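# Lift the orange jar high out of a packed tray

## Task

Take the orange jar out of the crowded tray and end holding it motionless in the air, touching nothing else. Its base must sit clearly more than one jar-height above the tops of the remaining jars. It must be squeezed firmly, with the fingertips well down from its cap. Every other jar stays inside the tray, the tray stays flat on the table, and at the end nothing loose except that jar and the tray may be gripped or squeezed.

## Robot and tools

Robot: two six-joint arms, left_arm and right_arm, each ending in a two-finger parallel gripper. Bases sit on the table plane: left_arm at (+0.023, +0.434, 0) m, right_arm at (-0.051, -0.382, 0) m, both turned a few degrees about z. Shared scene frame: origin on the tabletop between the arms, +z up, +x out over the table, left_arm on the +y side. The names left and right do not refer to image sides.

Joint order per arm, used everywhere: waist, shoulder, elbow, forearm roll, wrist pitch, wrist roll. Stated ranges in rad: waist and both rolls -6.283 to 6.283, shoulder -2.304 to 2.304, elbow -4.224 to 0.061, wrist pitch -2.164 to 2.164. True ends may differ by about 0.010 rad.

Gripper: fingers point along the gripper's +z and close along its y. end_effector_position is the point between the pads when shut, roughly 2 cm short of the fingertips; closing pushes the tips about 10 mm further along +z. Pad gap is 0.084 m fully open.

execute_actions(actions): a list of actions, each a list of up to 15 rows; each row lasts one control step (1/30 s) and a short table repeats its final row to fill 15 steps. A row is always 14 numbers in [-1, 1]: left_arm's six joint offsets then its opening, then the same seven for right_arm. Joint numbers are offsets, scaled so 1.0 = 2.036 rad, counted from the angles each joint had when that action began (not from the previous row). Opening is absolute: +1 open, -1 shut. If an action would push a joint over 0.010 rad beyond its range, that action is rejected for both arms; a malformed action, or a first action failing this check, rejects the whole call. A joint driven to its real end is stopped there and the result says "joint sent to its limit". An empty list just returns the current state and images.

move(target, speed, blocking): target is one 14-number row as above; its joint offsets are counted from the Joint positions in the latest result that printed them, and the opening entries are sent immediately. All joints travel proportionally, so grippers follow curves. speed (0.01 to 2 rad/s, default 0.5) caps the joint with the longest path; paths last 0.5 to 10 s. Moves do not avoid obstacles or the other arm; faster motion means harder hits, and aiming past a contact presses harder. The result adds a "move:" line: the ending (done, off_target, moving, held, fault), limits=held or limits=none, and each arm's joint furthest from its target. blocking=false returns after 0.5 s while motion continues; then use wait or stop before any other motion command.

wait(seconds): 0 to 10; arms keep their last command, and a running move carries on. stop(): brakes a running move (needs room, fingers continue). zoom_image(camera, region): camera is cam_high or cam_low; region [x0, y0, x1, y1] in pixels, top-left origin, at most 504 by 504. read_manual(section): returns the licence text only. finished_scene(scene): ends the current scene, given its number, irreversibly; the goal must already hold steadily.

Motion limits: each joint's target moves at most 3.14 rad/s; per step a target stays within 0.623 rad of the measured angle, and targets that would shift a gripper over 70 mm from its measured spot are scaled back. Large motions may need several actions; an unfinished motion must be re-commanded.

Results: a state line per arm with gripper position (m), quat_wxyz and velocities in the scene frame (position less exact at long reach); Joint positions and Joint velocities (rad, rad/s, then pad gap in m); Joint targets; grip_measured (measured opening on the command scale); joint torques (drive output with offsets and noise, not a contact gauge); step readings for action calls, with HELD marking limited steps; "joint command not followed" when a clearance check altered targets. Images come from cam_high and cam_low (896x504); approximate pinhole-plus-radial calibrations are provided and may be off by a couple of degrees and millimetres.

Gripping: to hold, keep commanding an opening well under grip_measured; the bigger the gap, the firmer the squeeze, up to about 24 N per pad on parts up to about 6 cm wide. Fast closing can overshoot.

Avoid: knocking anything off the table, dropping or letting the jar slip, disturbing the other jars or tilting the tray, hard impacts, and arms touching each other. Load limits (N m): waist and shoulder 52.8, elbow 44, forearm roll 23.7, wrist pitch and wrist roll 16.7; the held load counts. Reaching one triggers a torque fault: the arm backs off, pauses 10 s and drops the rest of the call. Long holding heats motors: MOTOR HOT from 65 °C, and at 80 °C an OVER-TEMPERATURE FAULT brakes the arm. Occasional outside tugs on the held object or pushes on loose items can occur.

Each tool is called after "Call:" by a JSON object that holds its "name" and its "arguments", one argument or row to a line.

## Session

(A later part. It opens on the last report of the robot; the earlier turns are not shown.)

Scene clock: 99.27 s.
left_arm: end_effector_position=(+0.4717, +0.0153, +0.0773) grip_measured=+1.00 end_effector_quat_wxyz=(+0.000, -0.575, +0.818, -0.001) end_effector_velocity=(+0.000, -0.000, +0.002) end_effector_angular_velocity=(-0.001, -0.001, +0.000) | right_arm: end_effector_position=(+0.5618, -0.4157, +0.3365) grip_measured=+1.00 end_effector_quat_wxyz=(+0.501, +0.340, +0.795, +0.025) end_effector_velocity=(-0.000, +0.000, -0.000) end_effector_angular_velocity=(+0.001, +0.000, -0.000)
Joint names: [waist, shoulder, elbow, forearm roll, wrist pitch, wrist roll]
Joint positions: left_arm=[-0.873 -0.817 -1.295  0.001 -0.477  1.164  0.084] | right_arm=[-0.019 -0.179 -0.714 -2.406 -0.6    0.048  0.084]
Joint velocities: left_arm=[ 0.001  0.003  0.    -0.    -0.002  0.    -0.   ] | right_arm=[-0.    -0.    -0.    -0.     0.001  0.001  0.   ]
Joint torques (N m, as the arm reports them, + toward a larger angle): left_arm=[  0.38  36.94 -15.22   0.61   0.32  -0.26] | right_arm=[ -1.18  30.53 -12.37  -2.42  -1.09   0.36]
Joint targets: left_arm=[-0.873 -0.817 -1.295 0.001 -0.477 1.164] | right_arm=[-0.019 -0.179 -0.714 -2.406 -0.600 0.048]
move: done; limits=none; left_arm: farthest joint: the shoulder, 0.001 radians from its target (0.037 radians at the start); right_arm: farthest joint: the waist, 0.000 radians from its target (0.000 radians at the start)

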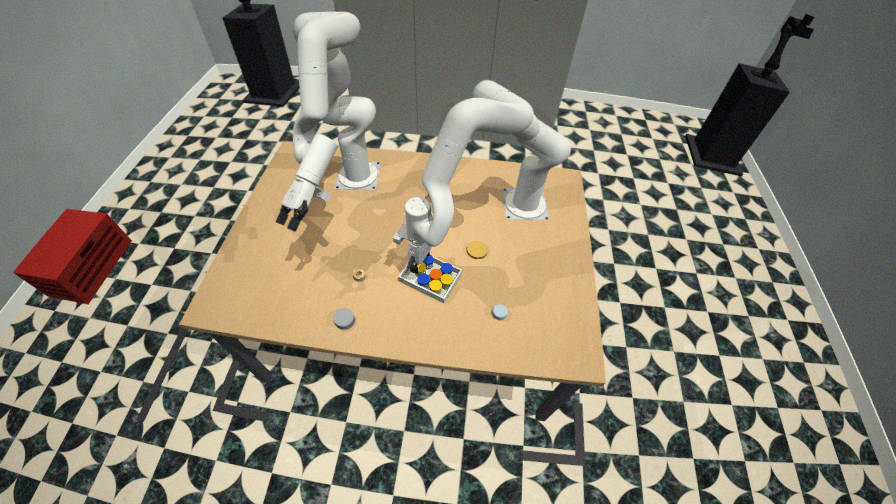

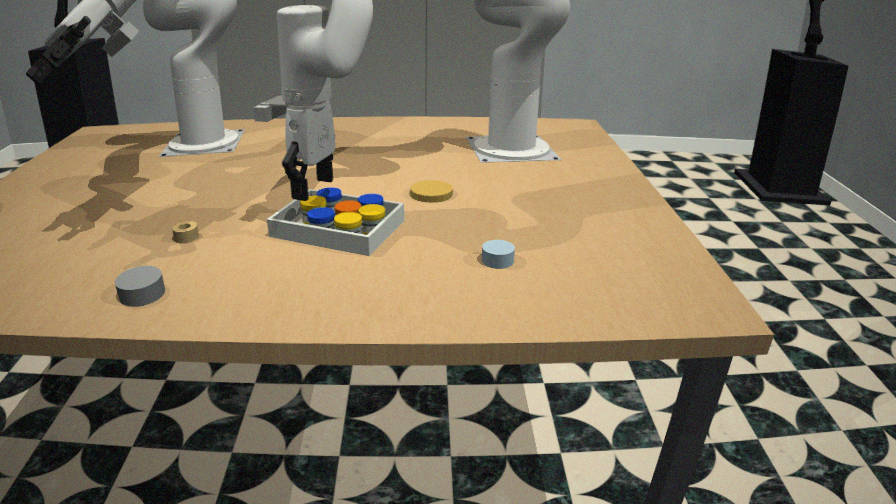

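Call:
{"name": "move", "arguments": {
  "target": [0.0261,0.0547,0.0972,0,0.0419,0.026,-1,0,0,0,0,0,0,1],
  "speed": 0.25
}}

Call:
{"name": "zoom_image", "arguments": {
  "camera": "cam_low",
  "region": [255, 135, 415, 265]
}}

Call:
{"name": "zoom_image", "arguments": {
  "camera": "cam_high",
  "region": [385, 220, 485, 310]
}}

Scene clock: 118.97 s.
left_arm: end_effector_position=(+0.4476, +0.0779, +0.0800) grip_measured=-1.00 end_effector_quat_wxyz=(+0.000, -0.576, +0.818, -0.000) end_effector_velocity=(-0.001, +0.001, +0.000) end_effector_angular_velocity=(+0.000, +0.000, -0.001) | right_arm: end_effector_position=(+0.5618, -0.4157, +0.3365) grip_measured=+1.00 end_effector_quat_wxyz=(+0.501, +0.340, +0.795, +0.025) end_effector_velocity=(-0.000, +0.000, +0.000) end_effector_angular_velocity=(-0.001, +0.001, +0.001)
Joint names: [waist, shoulder, elbow, forearm roll, wrist pitch, wrist roll]
Joint positions: left_arm=[-0.82  -0.706 -1.098  0.001 -0.391  1.217  0.   ] | right_arm=[-0.019 -0.179 -0.714 -2.406 -0.6    0.048  0.084]
Joint velocities: left_arm=[0.001 0.002 0.003 0.    0.001 0.001 0.   ] | right_arm=[ 0.     0.     0.    -0.     0.    -0.002  0.   ]
Joint torques (N m, as the arm reports them, + toward a larger angle): left_arm=[ -0.05  31.57 -14.68   0.54   0.3   -0.22] | right_arm=[ -2.82  30.93 -12.85  -2.93  -1.1    0.23]
Joint targets: left_arm=[-0.820 -0.706 -1.097 0.001 -0.391 1.217] | right_arm=[-0.019 -0.179 -0.714 -2.406 -0.600 0.048]
move: done; limits=none; left_arm: farthest joint: the elbow, 0.001 radians from its target (0.198 radians at the start); right_arm: farthest joint: the waist, 0.000 radians from its target (0.000 radians at the start)

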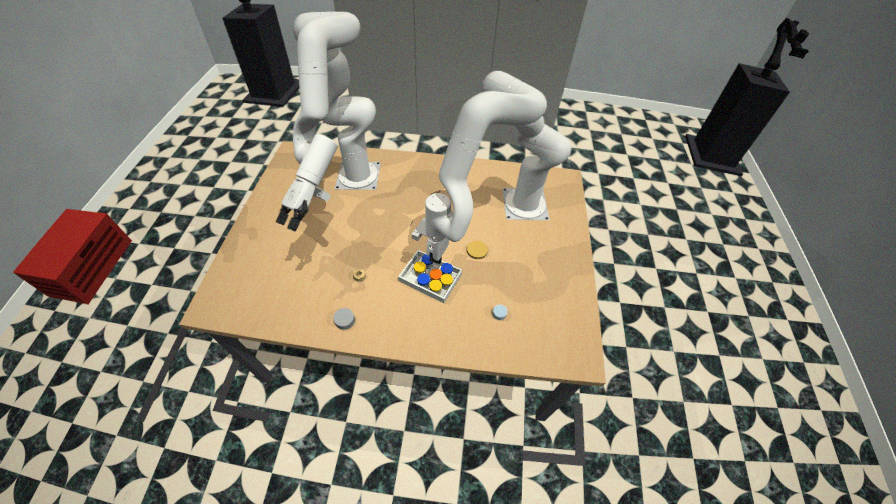

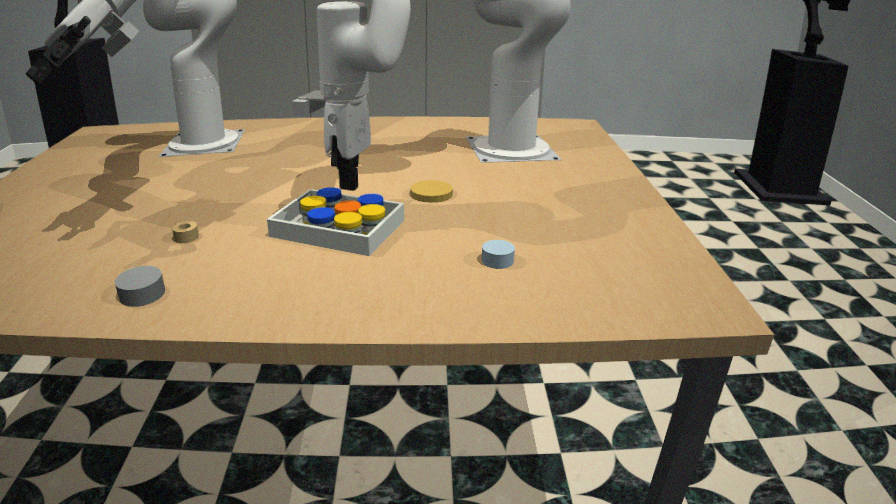

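Region (255, 135, 415, 265) of cam_low's 896x504 image, scaled by 3.150, with more detail than that image has; it fills the top 410 rows of this view, and the rest is white.

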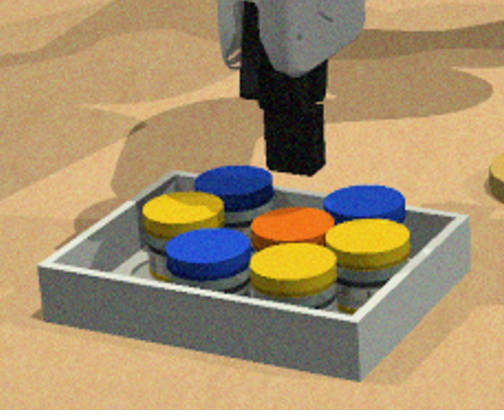

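Region (385, 220, 485, 310) of cam_high's 896x504 image, scaled by 5.040, with more detail than that image has; it fills the top 454 rows of this view, and the rest is white.

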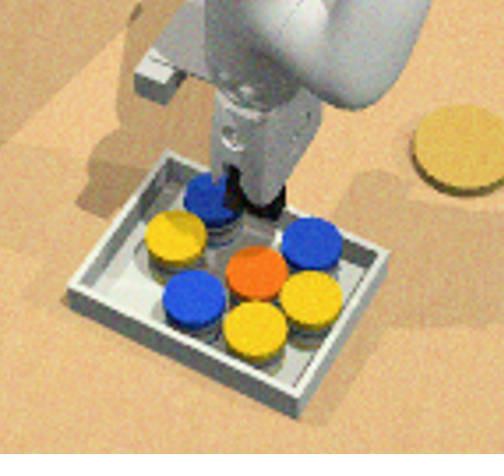

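Call:
{"name": "move", "arguments": {
  "target": [0,-0.0369,-0.0062,0,0.0306,0,-1,0,0,0,0,0,0,1],
  "speed": 0.04
}}

Call:
{"name": "zoom_image", "arguments": {
  "camera": "cam_low",
  "region": [255, 135, 415, 265]
}}

Scene clock: 125.17 s.
left_arm: end_effector_position=(+0.4475, +0.0779, +0.0421) grip_measured=-1.00 end_effector_quat_wxyz=(+0.000, -0.576, +0.818, -0.000) end_effector_velocity=(+0.000, -0.000, -0.001) end_effector_angular_velocity=(-0.000, -0.001, -0.002) | right_arm: end_effector_position=(+0.5618, -0.4157, +0.3365) grip_measured=+1.00 end_effector_quat_wxyz=(+0.501, +0.340, +0.795, +0.025) end_effector_velocity=(+0.000, -0.000, +0.000) end_effector_angular_velocity=(-0.001, -0.000, +0.000)
Joint names: [waist, shoulder, elbow, forearm roll, wrist pitch, wrist roll]
Joint positions: left_arm=[-0.82  -0.781 -1.11   0.001 -0.329  1.217  0.   ] | right_arm=[-0.019 -0.179 -0.714 -2.406 -0.6    0.048  0.084]
Joint velocities: left_arm=[-0.    -0.002 -0.001  0.001  0.002  0.001  0.   ] | right_arm=[ 0.    -0.    -0.     0.    -0.    -0.001  0.   ]
Joint torques (N m, as the arm reports them, + toward a larger angle): left_arm=[ -0.52  32.59 -12.94   0.94   0.32  -0.21] | right_arm=[ -1.98  31.8  -12.8   -2.61  -1.1    0.24]
Joint targets: left_arm=[-0.820 -0.781 -1.110 0.001 -0.329 1.217] | right_arm=[-0.019 -0.179 -0.714 -2.406 -0.600 0.048]
move: done; limits=none; left_arm: farthest joint: the shoulder, 0.001 radians from its target (0.076 radians at the start); right_arm: farthest joint: the waist, 0.000 radians from its target (0.000 radians at the start)

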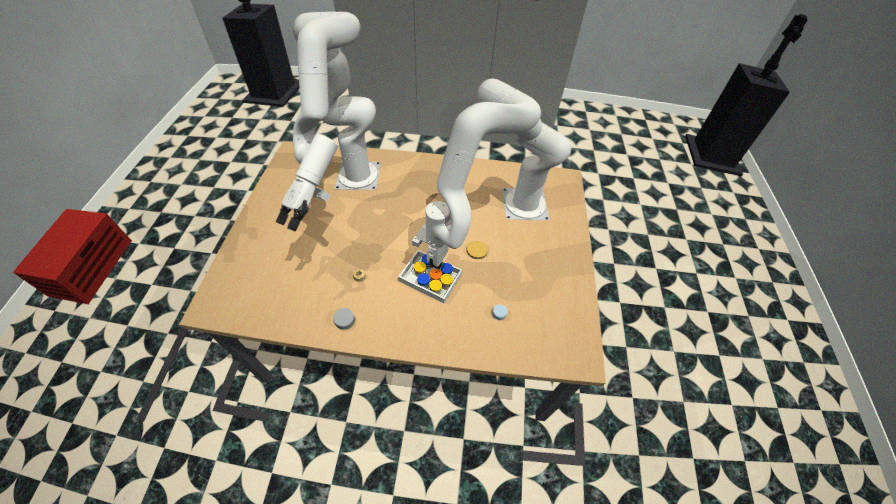

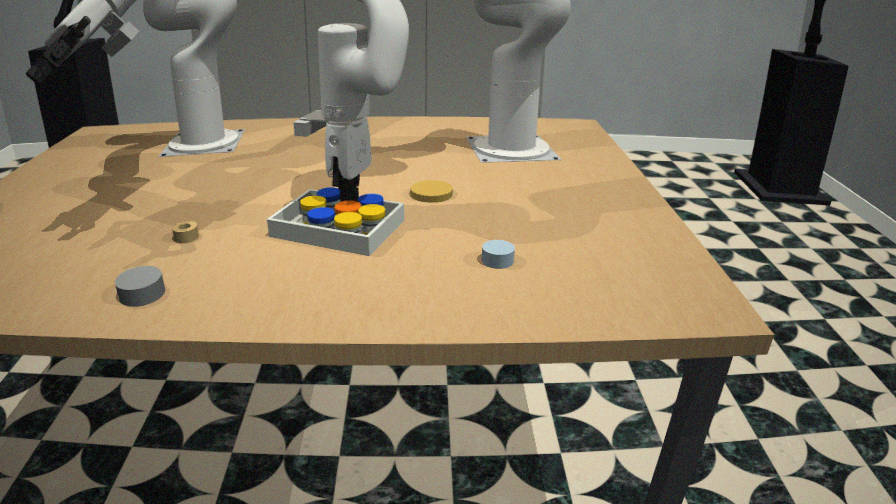

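Region (255, 135, 415, 265) of cam_low's 896x504 image, scaled by 3.150, with more detail than that image has; it fills the top 410 rows of this view, and the rest is white.

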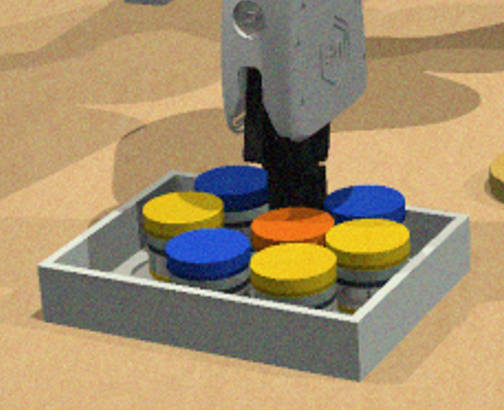

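Call:
{"name": "move", "arguments": {
  "target": [-0.0181,-0.0062,-0.0123,0,-0.0061,-0.0181,-1,0,0,0,0,0,0,1],
  "speed": 0.025
}}

Call:
{"name": "zoom_image", "arguments": {
  "camera": "cam_low",
  "region": [255, 135, 415, 265]
}}

Call:
{"name": "zoom_image", "arguments": {
  "camera": "cam_high",
  "region": [385, 220, 485, 310]
}}

Scene clock: 131.33 s.
left_arm: end_effector_position=(+0.4400, +0.0574, +0.0422) grip_measured=-1.00 end_effector_quat_wxyz=(+0.000, -0.576, +0.818, -0.000) end_effector_velocity=(-0.001, -0.001, -0.000) end_effector_angular_velocity=(+0.000, +0.000, -0.000) | right_arm: end_effector_position=(+0.5618, -0.4157, +0.3365) grip_measured=+1.00 end_effector_quat_wxyz=(+0.501, +0.340, +0.795, +0.025) end_effector_velocity=(+0.000, +0.000, +0.000) end_effector_angular_velocity=(-0.001, +0.000, +0.001)
Joint names: [waist, shoulder, elbow, forearm roll, wrist pitch, wrist roll]
Joint positions: left_arm=[-0.857 -0.793 -1.135  0.001 -0.342  1.181  0.   ] | right_arm=[-0.019 -0.179 -0.714 -2.406 -0.6    0.048  0.084]
Joint velocities: left_arm=[-0.003 -0.001 -0.001 -0.001 -0.001 -0.002  0.   ] | right_arm=[ 0.     0.    -0.    -0.     0.    -0.001 -0.   ]
Joint torques (N m, as the arm reports them, + toward a larger angle): left_arm=[  0.98  32.55 -14.22   1.01   0.39  -0.24] | right_arm=[ -2.06  31.62 -12.94  -2.39  -1.2    0.12]
Joint targets: left_arm=[-0.857 -0.793 -1.135 0.001 -0.342 1.180] | right_arm=[-0.019 -0.179 -0.714 -2.406 -0.600 0.048]
move: done; limits=none; left_arm: farthest joint: the shoulder, 0.001 radians from its target (0.013 radians at the start); right_arm: farthest joint: the waist, 0.000 radians from its target (0.000 radians at the start)

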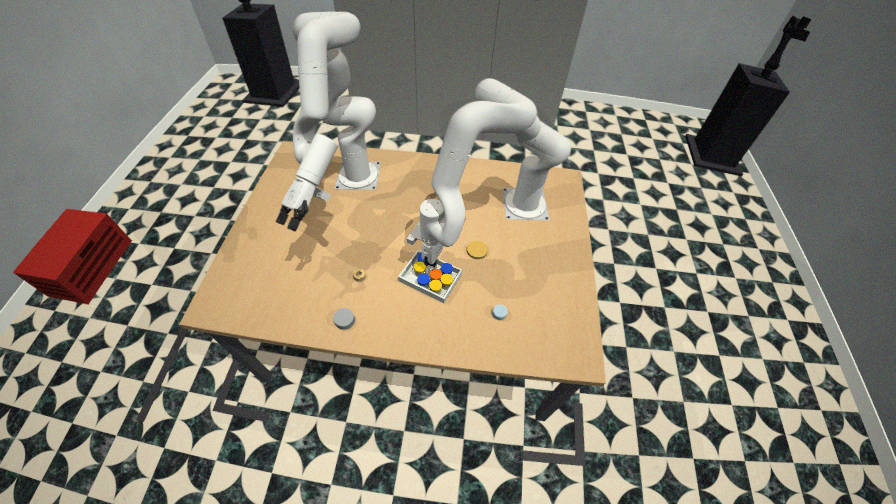

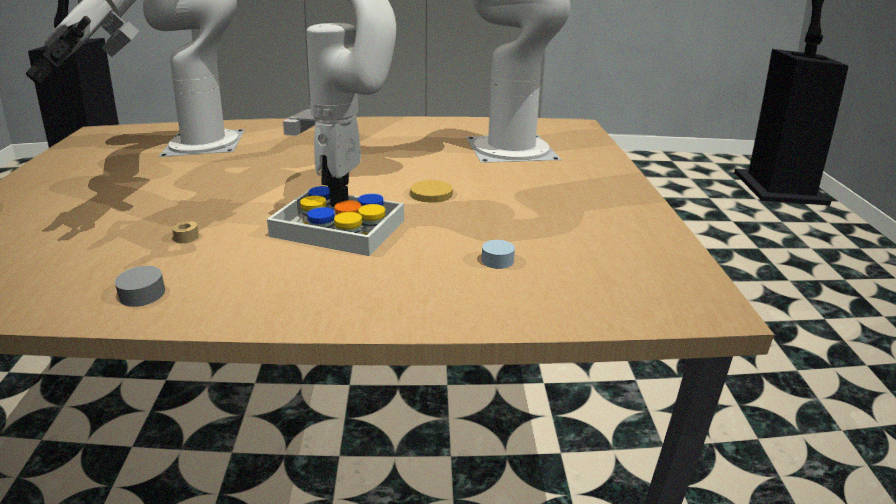

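Region (255, 135, 415, 265) of cam_low's 896x504 image, scaled by 3.150, with more detail than that image has; it fills the top 410 rows of this view, and the rest is white.

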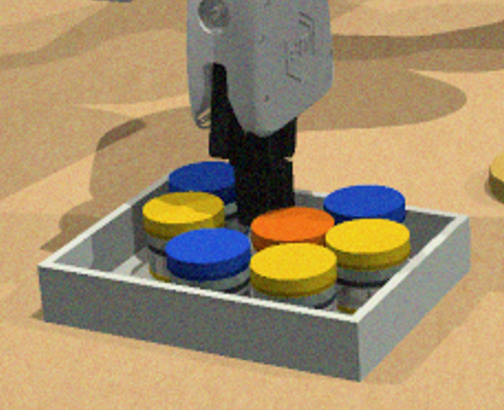

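Region (385, 220, 485, 310) of cam_high's 896x504 image, scaled by 5.040, with more detail than that image has; it fills the top 454 rows of this view, and the rest is white.

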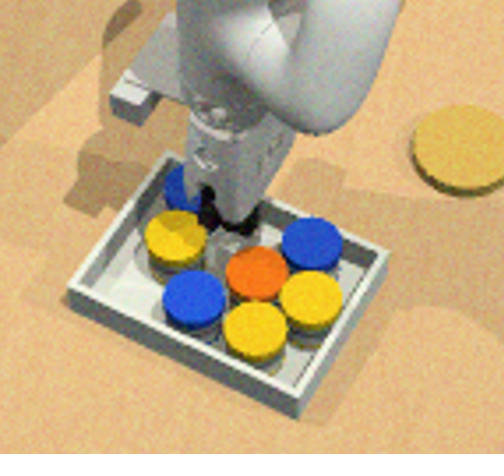

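Call:
{"name": "move", "arguments": {
  "target": [0.002,0.0319,0.0054,0,-0.0265,0,-1,0,0,0,0,0,0,1],
  "speed": 0.08
}}

Call:
{"name": "move", "arguments": {
  "target": [0.0477,-0.0312,-0.051,0,-0.0198,-0.208,-1,0,0,0,0,0,0,1],
  "speed": 0.4
}}

Call:
{"name": "zoom_image", "arguments": {
  "camera": "cam_low",
  "region": [255, 135, 415, 265]
}}

Call:
{"name": "zoom_image", "arguments": {
  "camera": "cam_high",
  "region": [385, 220, 485, 310]
}}

Scene clock: 145.63 s.
left_arm: end_effector_position=(+0.4416, +0.0590, +0.0753) grip_measured=-1.00 end_effector_quat_wxyz=(+0.000, -0.577, +0.817, -0.000) end_effector_velocity=(+0.000, +0.000, +0.001) end_effector_angular_velocity=(-0.000, -0.000, +0.001) | right_arm: end_effector_position=(+0.5618, -0.4157, +0.3365) grip_measured=+1.00 end_effector_quat_wxyz=(+0.501, +0.340, +0.795, +0.025) end_effector_velocity=(+0.000, +0.000, +0.000) end_effector_angular_velocity=(-0.002, +0.000, +0.001)
Joint names: [waist, shoulder, elbow, forearm roll, wrist pitch, wrist roll]
Joint positions: left_arm=[-0.853 -0.728 -1.124  0.001 -0.395  1.181  0.   ] | right_arm=[-0.019 -0.179 -0.714 -2.406 -0.6    0.048  0.084]
Joint velocities: left_arm=[ 0.001  0.003  0.    -0.    -0.002 -0.     0.   ] | right_arm=[ 0.     0.    -0.    -0.    -0.    -0.002 -0.   ]
Joint torques (N m, as the arm reports them, + toward a larger angle): left_arm=[  0.3   32.43 -14.34   1.22   0.43   0.01] | right_arm=[ -1.31  29.96 -12.84  -2.74  -1.14   0.34]
Joint targets: left_arm=[-0.853 -0.728 -1.124 0.001 -0.396 1.181] | right_arm=[-0.019 -0.179 -0.714 -2.406 -0.600 0.048]
move: done; limits=none; left_arm: farthest joint: the waist, 0.000 radians from its target (0.004 radians at the start); right_arm: farthest joint: the waist, 0.000 radians from its target (0.000 radians at the start)

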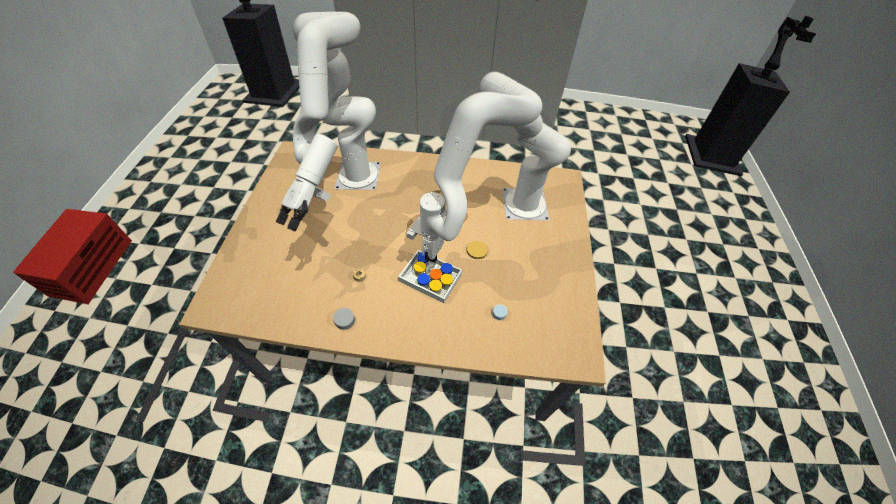

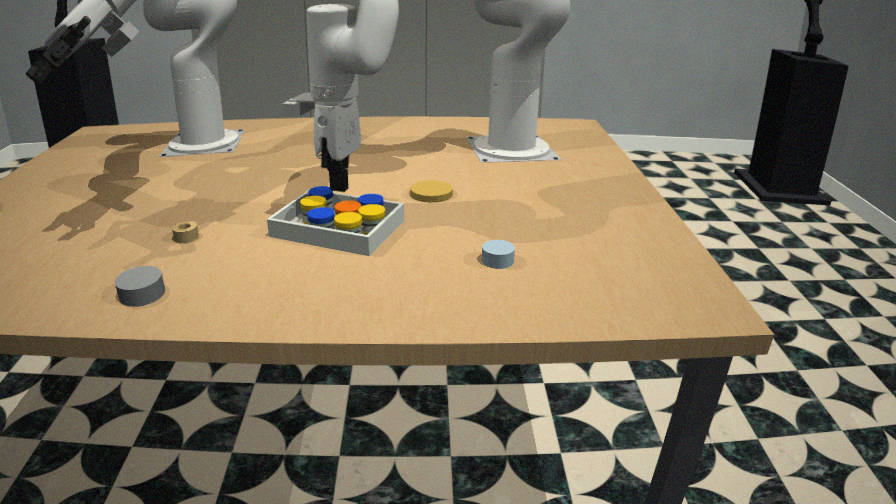

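Scene clock: 147.30 s.
left_arm: end_effector_position=(+0.5011, +0.0829, +0.0707) grip_measured=-1.00 end_effector_quat_wxyz=(-0.000, +0.768, -0.641, +0.000) end_effector_velocity=(+0.000, +0.000, -0.000) end_effector_angular_velocity=(+0.000, +0.000, +0.004) | right_arm: end_effector_position=(+0.5618, -0.4157, +0.3365) grip_measured=+1.00 end_effector_quat_wxyz=(+0.501, +0.340, +0.795, +0.025) end_effector_velocity=(+0.000, -0.000, +0.000) end_effector_angular_velocity=(-0.001, +0.000, +0.001)
Joint names: [waist, shoulder, elbow, forearm roll, wrist pitch, wrist roll]
Joint positions: left_arm=[-0.756 -0.792 -1.228  0.001 -0.436  0.757  0.   ] | right_arm=[-0.019 -0.179 -0.714 -2.406 -0.6    0.048  0.084]
Joint velocities: left_arm=[ 0.001 -0.001 -0.001  0.    -0.    -0.003  0.   ] | right_arm=[-0.    -0.    -0.    -0.    -0.    -0.002  0.   ]
Joint torques (N m, as the arm reports them, + toward a larger angle): left_arm=[  1.27  34.56 -14.85   0.92   0.31  -0.24] | right_arm=[ -2.58  31.59 -12.83  -2.88  -1.02   0.31]
Joint targets: left_arm=[-0.755 -0.792 -1.228 0.001 -0.436 0.757] | right_arm=[-0.019 -0.179 -0.714 -2.406 -0.600 0.048]
move: done; limits=none; left_arm: farthest joint: the waist, 0.000 radians from its target (0.097 radians at the start); right_arm: farthest joint: the waist, 0.000 radians from its target (0.000 radians at the start)

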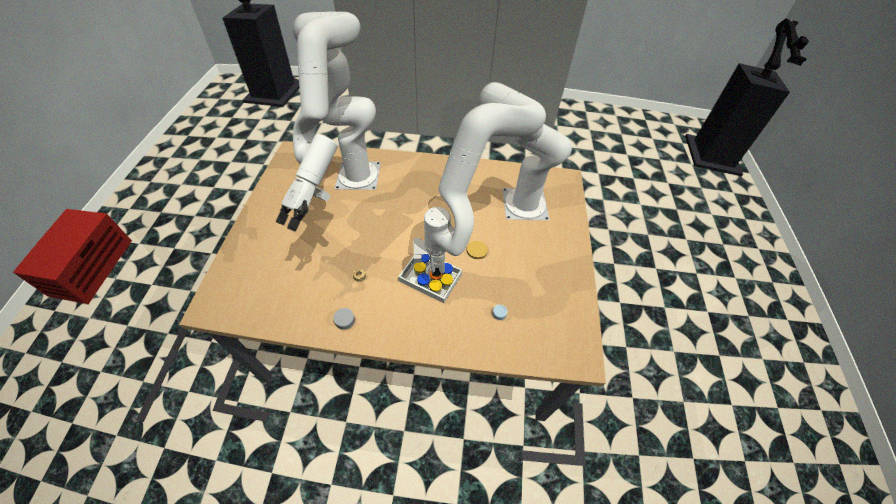

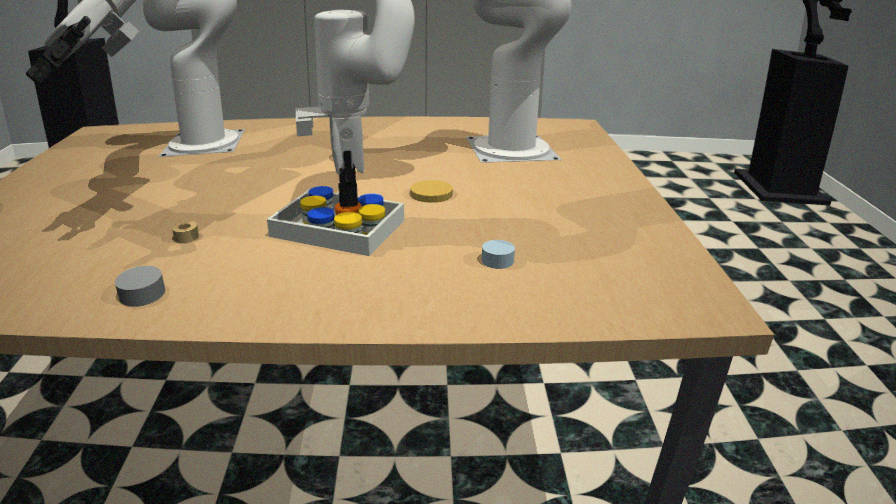

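Region (255, 135, 415, 265) of cam_low's 896x504 image, scaled by 3.150, with more detail than that image has; it fills the top 410 rows of this view, and the rest is white.

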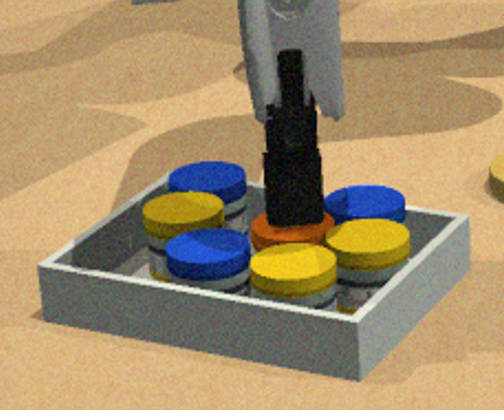

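Region (385, 220, 485, 310) of cam_high's 896x504 image, scaled by 5.040, with more detail than that image has; it fills the top 454 rows of this view, and the rest is white.

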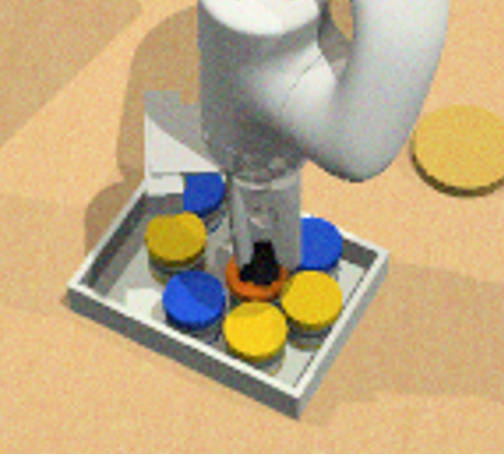

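Down 4 mm.

Call:
{"name": "move", "arguments": {
  "target": [0,-0.0036,-0.0006,0,0.003,0,-1,0,0,0,0,0,0,1],
  "speed": 0.01
}}

Scene clock: 150.37 s.
left_arm: end_effector_position=(+0.5013, +0.0828, +0.0673) grip_measured=-1.00 end_effector_quat_wxyz=(-0.000, +0.768, -0.641, +0.000) end_effector_velocity=(+0.001, +0.000, -0.001) end_effector_angular_velocity=(-0.000, -0.000, +0.001) | right_arm: end_effector_position=(+0.5618, -0.4157, +0.3365) grip_measured=+1.00 end_effector_quat_wxyz=(+0.501, +0.340, +0.795, +0.025) end_effector_velocity=(+0.000, +0.000, +0.000) end_effector_angular_velocity=(-0.000, +0.000, +0.000)
Joint names: [waist, shoulder, elbow, forearm roll, wrist pitch, wrist roll]
Joint positions: left_arm=[-0.756 -0.798 -1.23   0.001 -0.431  0.757  0.   ] | right_arm=[-0.019 -0.179 -0.714 -2.406 -0.6    0.048  0.084]
Joint velocities: left_arm=[ 0.001 -0.002 -0.001 -0.     0.001  0.001  0.   ] | right_arm=[-0. -0. -0. -0.  0. -0.  0.]
Joint torques (N m, as the arm reports them, + toward a larger angle): left_arm=[ -1.23  28.12 -12.61   0.95   1.55  -0.12] | right_arm=[ -2.83  30.32 -12.53  -2.35  -1.11   0.2 ]
Joint targets: left_arm=[-0.756 -0.799 -1.229 0.001 -0.430 0.757] | right_arm=[-0.019 -0.179 -0.714 -2.406 -0.600 0.048]
move: done; limits=none; left_arm: farthest joint: the shoulder, 0.001 radians from its target (0.007 radians at the start); right_arm: farthest joint: the waist, 0.000 radians from its target (0.000 radians at the start)

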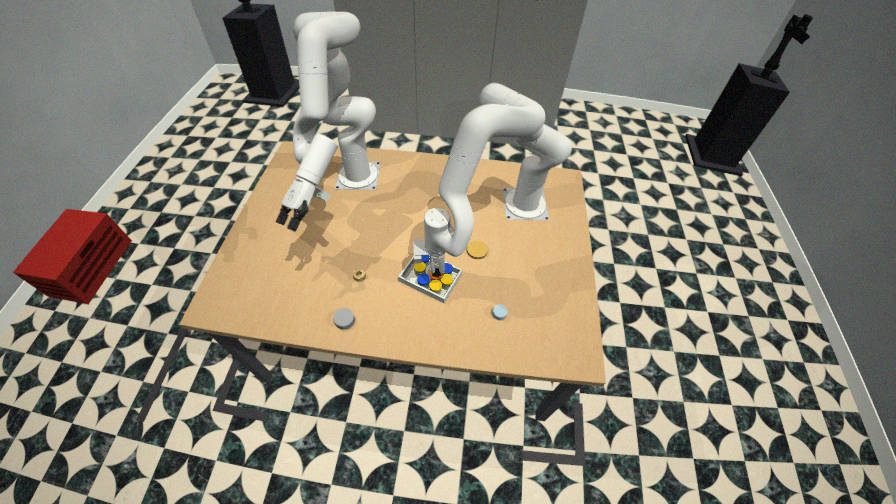

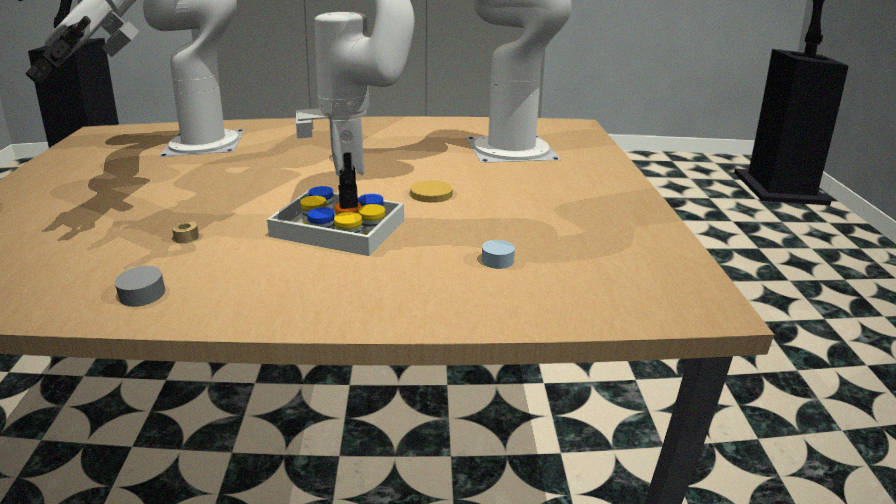

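Call:
{"name": "move", "arguments": {
  "target": [-0.0153,0.0117,0.0231,0,0.0111,-0.0153,-1,0,0,0,0,0,0,1],
  "speed": 0.025
}}

Call:
{"name": "move", "arguments": {
  "target": [0,0.009,0.0015,0,-0.0075,0,-1,0,0,0,0,0,0,1],
  "speed": 0.04
}}

Call:
{"name": "zoom_image", "arguments": {
  "camera": "cam_low",
  "region": [255, 135, 415, 265]
}}

Call:
{"name": "zoom_image", "arguments": {
  "camera": "cam_high",
  "region": [385, 220, 485, 310]
}}

Scene clock: 159.07 s.
left_arm: end_effector_position=(+0.4791, +0.0768, +0.0668) grip_measured=-1.00 end_effector_quat_wxyz=(-0.000, +0.768, -0.641, -0.000) end_effector_velocity=(-0.000, +0.001, -0.000) end_effector_angular_velocity=(-0.000, -0.000, +0.000) | right_arm: end_effector_position=(+0.5618, -0.4157, +0.3365) grip_measured=+1.00 end_effector_quat_wxyz=(+0.501, +0.340, +0.795, +0.025) end_effector_velocity=(+0.000, +0.000, +0.000) end_effector_angular_velocity=(-0.000, +0.000, +0.001)
Joint names: [waist, shoulder, elbow, forearm roll, wrist pitch, wrist roll]
Joint positions: left_arm=[-0.786 -0.775 -1.183  0.001 -0.408  0.726  0.   ] | right_arm=[-0.019 -0.179 -0.714 -2.406 -0.6    0.048  0.084]
Joint velocities: left_arm=[ 0.     0.001  0.002  0.     0.002 -0.     0.   ] | right_arm=[ 0.     0.    -0.    -0.     0.    -0.001 -0.   ]
Joint torques (N m, as the arm reports them, + toward a larger angle): left_arm=[-3.47 12.62  0.73  0.01 -1.57 -0.11] | right_arm=[ -2.58  31.46 -12.97  -3.05  -1.12   0.3 ]
Joint targets: left_arm=[-0.787 -0.775 -1.182 0.001 -0.408 0.726] | right_arm=[-0.019 -0.179 -0.714 -2.406 -0.600 0.048]
move: done; limits=none; left_arm: farthest joint: the waist, 0.001 radians from its target (0.032 radians at the start); right_arm: farthest joint: the waist, 0.000 radians from its target (0.000 radians at the start)

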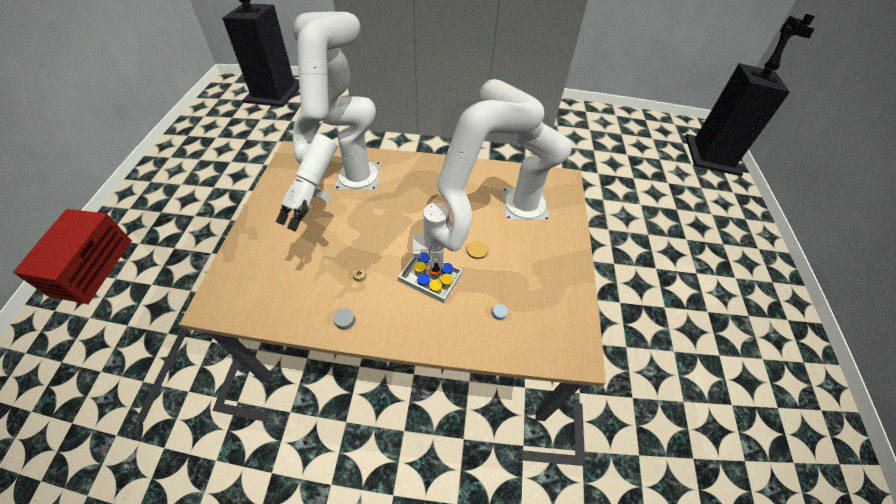

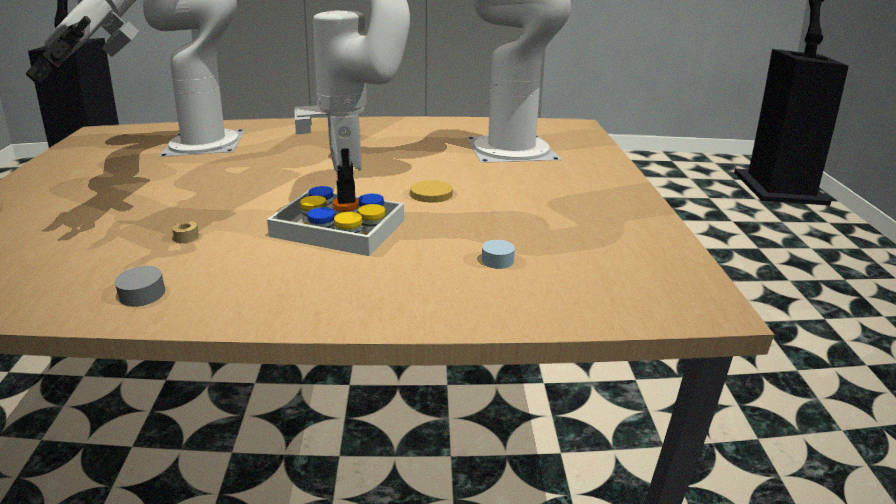

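Scene clock: 159.87 s.
left_arm: end_effector_position=(+0.4789, +0.0770, +0.0762) grip_measured=-1.00 end_effector_quat_wxyz=(-0.000, +0.768, -0.641, -0.000) end_effector_velocity=(+0.001, -0.001, +0.002) end_effector_angular_velocity=(-0.002, -0.002, -0.001) | right_arm: end_effector_position=(+0.5618, -0.4157, +0.3365) grip_measured=+1.00 end_effector_quat_wxyz=(+0.501, +0.340, +0.795, +0.025) end_effector_velocity=(-0.000, +0.000, -0.000) end_effector_angular_velocity=(+0.003, -0.000, -0.001)
Joint names: [waist, shoulder, elbow, forearm roll, wrist pitch, wrist roll]
Joint positions: left_arm=[-0.786 -0.757 -1.18   0.001 -0.423  0.726  0.   ] | right_arm=[-0.019 -0.179 -0.714 -2.406 -0.6    0.048  0.084]
Joint velocities: left_arm=[-0.     0.003 -0.001 -0.001 -0.001  0.001  0.   ] | right_arm=[-0.    -0.     0.    -0.     0.001  0.003  0.   ]
Joint torques (N m, as the arm reports them, + toward a larger angle): left_arm=[  0.1   31.96 -14.39   0.77   0.46  -0.2 ] | right_arm=[ -1.    31.6  -12.85  -2.47  -1.06   0.29]
Joint targets: left_arm=[-0.786 -0.756 -1.180 0.001 -0.424 0.726] | right_arm=[-0.019 -0.179 -0.714 -2.406 -0.600 0.048]
move: done; limits=none; left_arm: farthest joint: the waist, 0.000 radians from its target (0.000 radians at the start); right_arm: farthest joint: the waist, 0.000 radians from its target (0.000 radians at the start)

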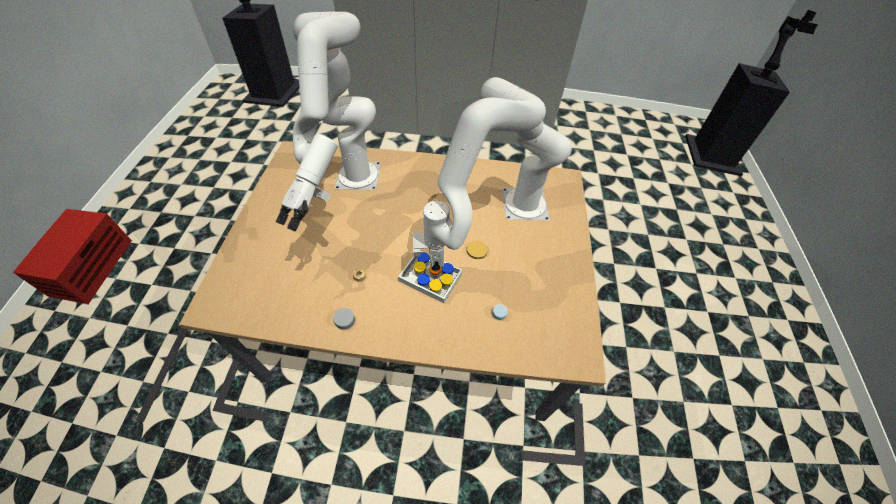

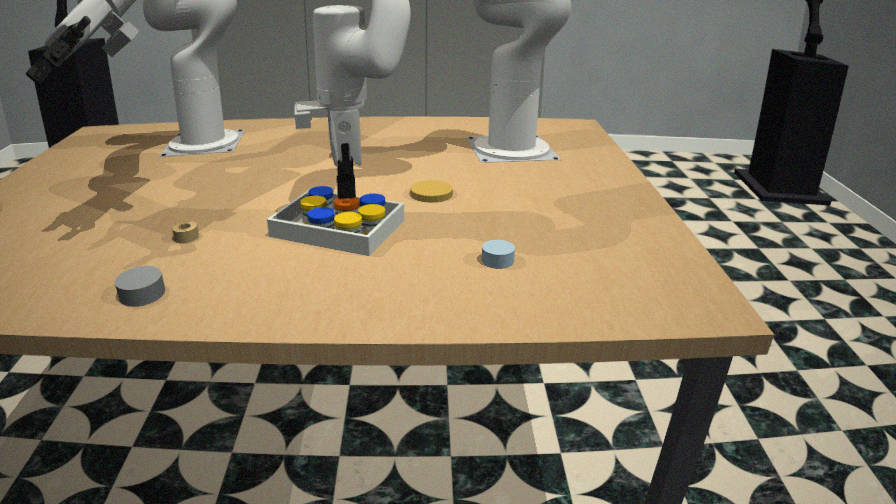

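Region (255, 135, 415, 265) of cam_low's 896x504 image, scaled by 3.150, with more detail than that image has; it fills the top 410 rows of this view, and the rest is white.

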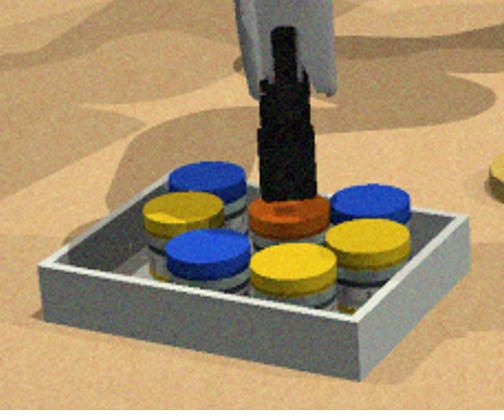

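Region (385, 220, 485, 310) of cam_high's 896x504 image, scaled by 5.040, with more detail than that image has; it fills the top 454 rows of this view, and the rest is white.

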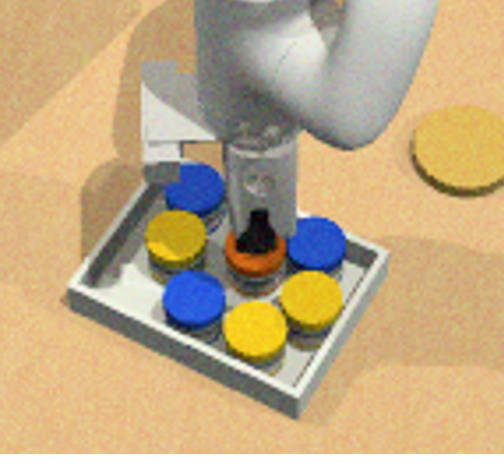

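Call:
{"name": "move", "arguments": {
  "target": [-0.0027,-0.0054,0.0028,0,0.0082,-0.0027,0.33,0,0,0,0,0,0,1],
  "speed": 0.03
}}

Call:
{"name": "zoom_image", "arguments": {
  "camera": "cam_low",
  "region": [295, 165, 395, 245]
}}

Call:
{"name": "zoom_image", "arguments": {
  "camera": "cam_high",
  "region": [405, 245, 465, 300]
}}

Scene clock: 170.77 s.
left_arm: end_effector_position=(+0.4751, +0.0760, +0.0682) grip_measured=+0.32 end_effector_quat_wxyz=(-0.000, +0.768, -0.641, -0.000) end_effector_velocity=(+0.000, +0.000, -0.001) end_effector_angular_velocity=(-0.001, -0.001, +0.002) | right_arm: end_effector_position=(+0.5618, -0.4157, +0.3365) grip_measured=+1.00 end_effector_quat_wxyz=(+0.501, +0.340, +0.795, +0.025) end_effector_velocity=(+0.000, -0.000, +0.000) end_effector_angular_velocity=(+0.000, -0.000, -0.000)
Joint names: [waist, shoulder, elbow, forearm roll, wrist pitch, wrist roll]
Joint positions: left_arm=[-0.792 -0.768 -1.174  0.001 -0.407  0.721  0.058] | right_arm=[-0.019 -0.179 -0.714 -2.406 -0.6    0.048  0.084]
Joint velocities: left_arm=[ 0.    -0.001  0.     0.     0.003 -0.002 -0.   ] | right_arm=[-0.  0. -0.  0. -0.  0.  0.]
Joint torques (N m, as the arm reports them, + toward a larger angle): left_arm=[ -0.47  30.7  -14.63   1.21   0.37  -0.37] | right_arm=[ -3.1   31.7  -12.49  -2.61  -1.14   0.23]
Joint targets: left_arm=[-0.792 -0.768 -1.174 0.001 -0.407 0.721] | right_arm=[-0.019 -0.179 -0.714 -2.406 -0.600 0.048]
move: done; limits=none; left_arm: farthest joint: the wrist pitch, 0.001 radians from its target (0.017 radians at the start); right_arm: farthest joint: the waist, 0.000 radians from its target (0.000 radians at the start)

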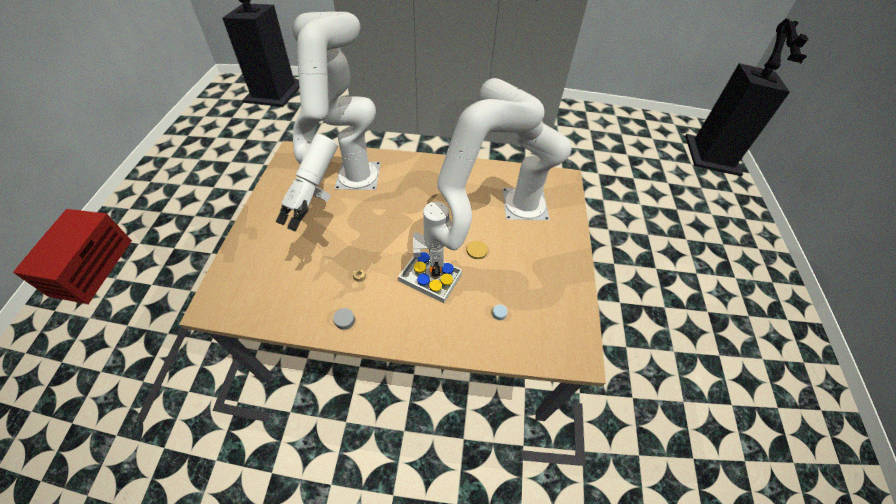

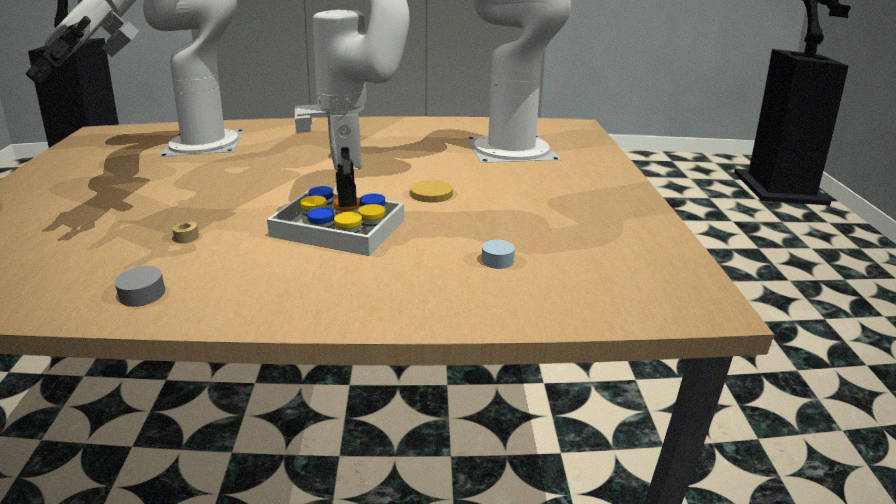

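Region (295, 165, 395, 245) of cam_low's 896x504 image, scaled by 5.040, with more detail than that image has; it fills the top 403 rows of this view, and the rest is white.

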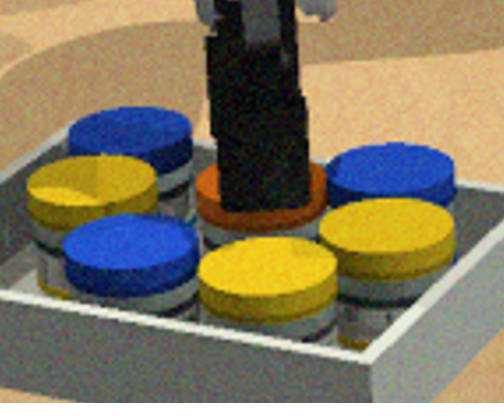

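Region (405, 245, 465, 300) of cam_high's 896x504 image, scaled by 8.400, with more detail than that image has; it fills the top 462 rows of this view, and the rest is white.

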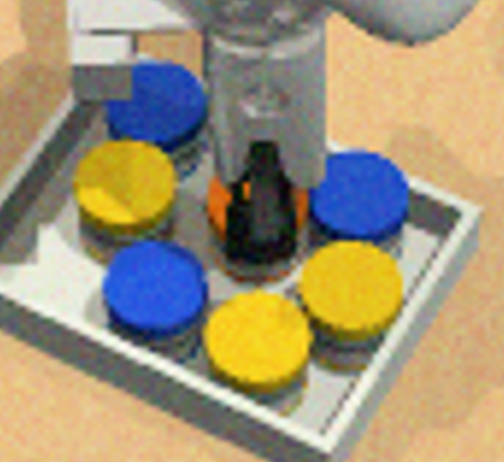

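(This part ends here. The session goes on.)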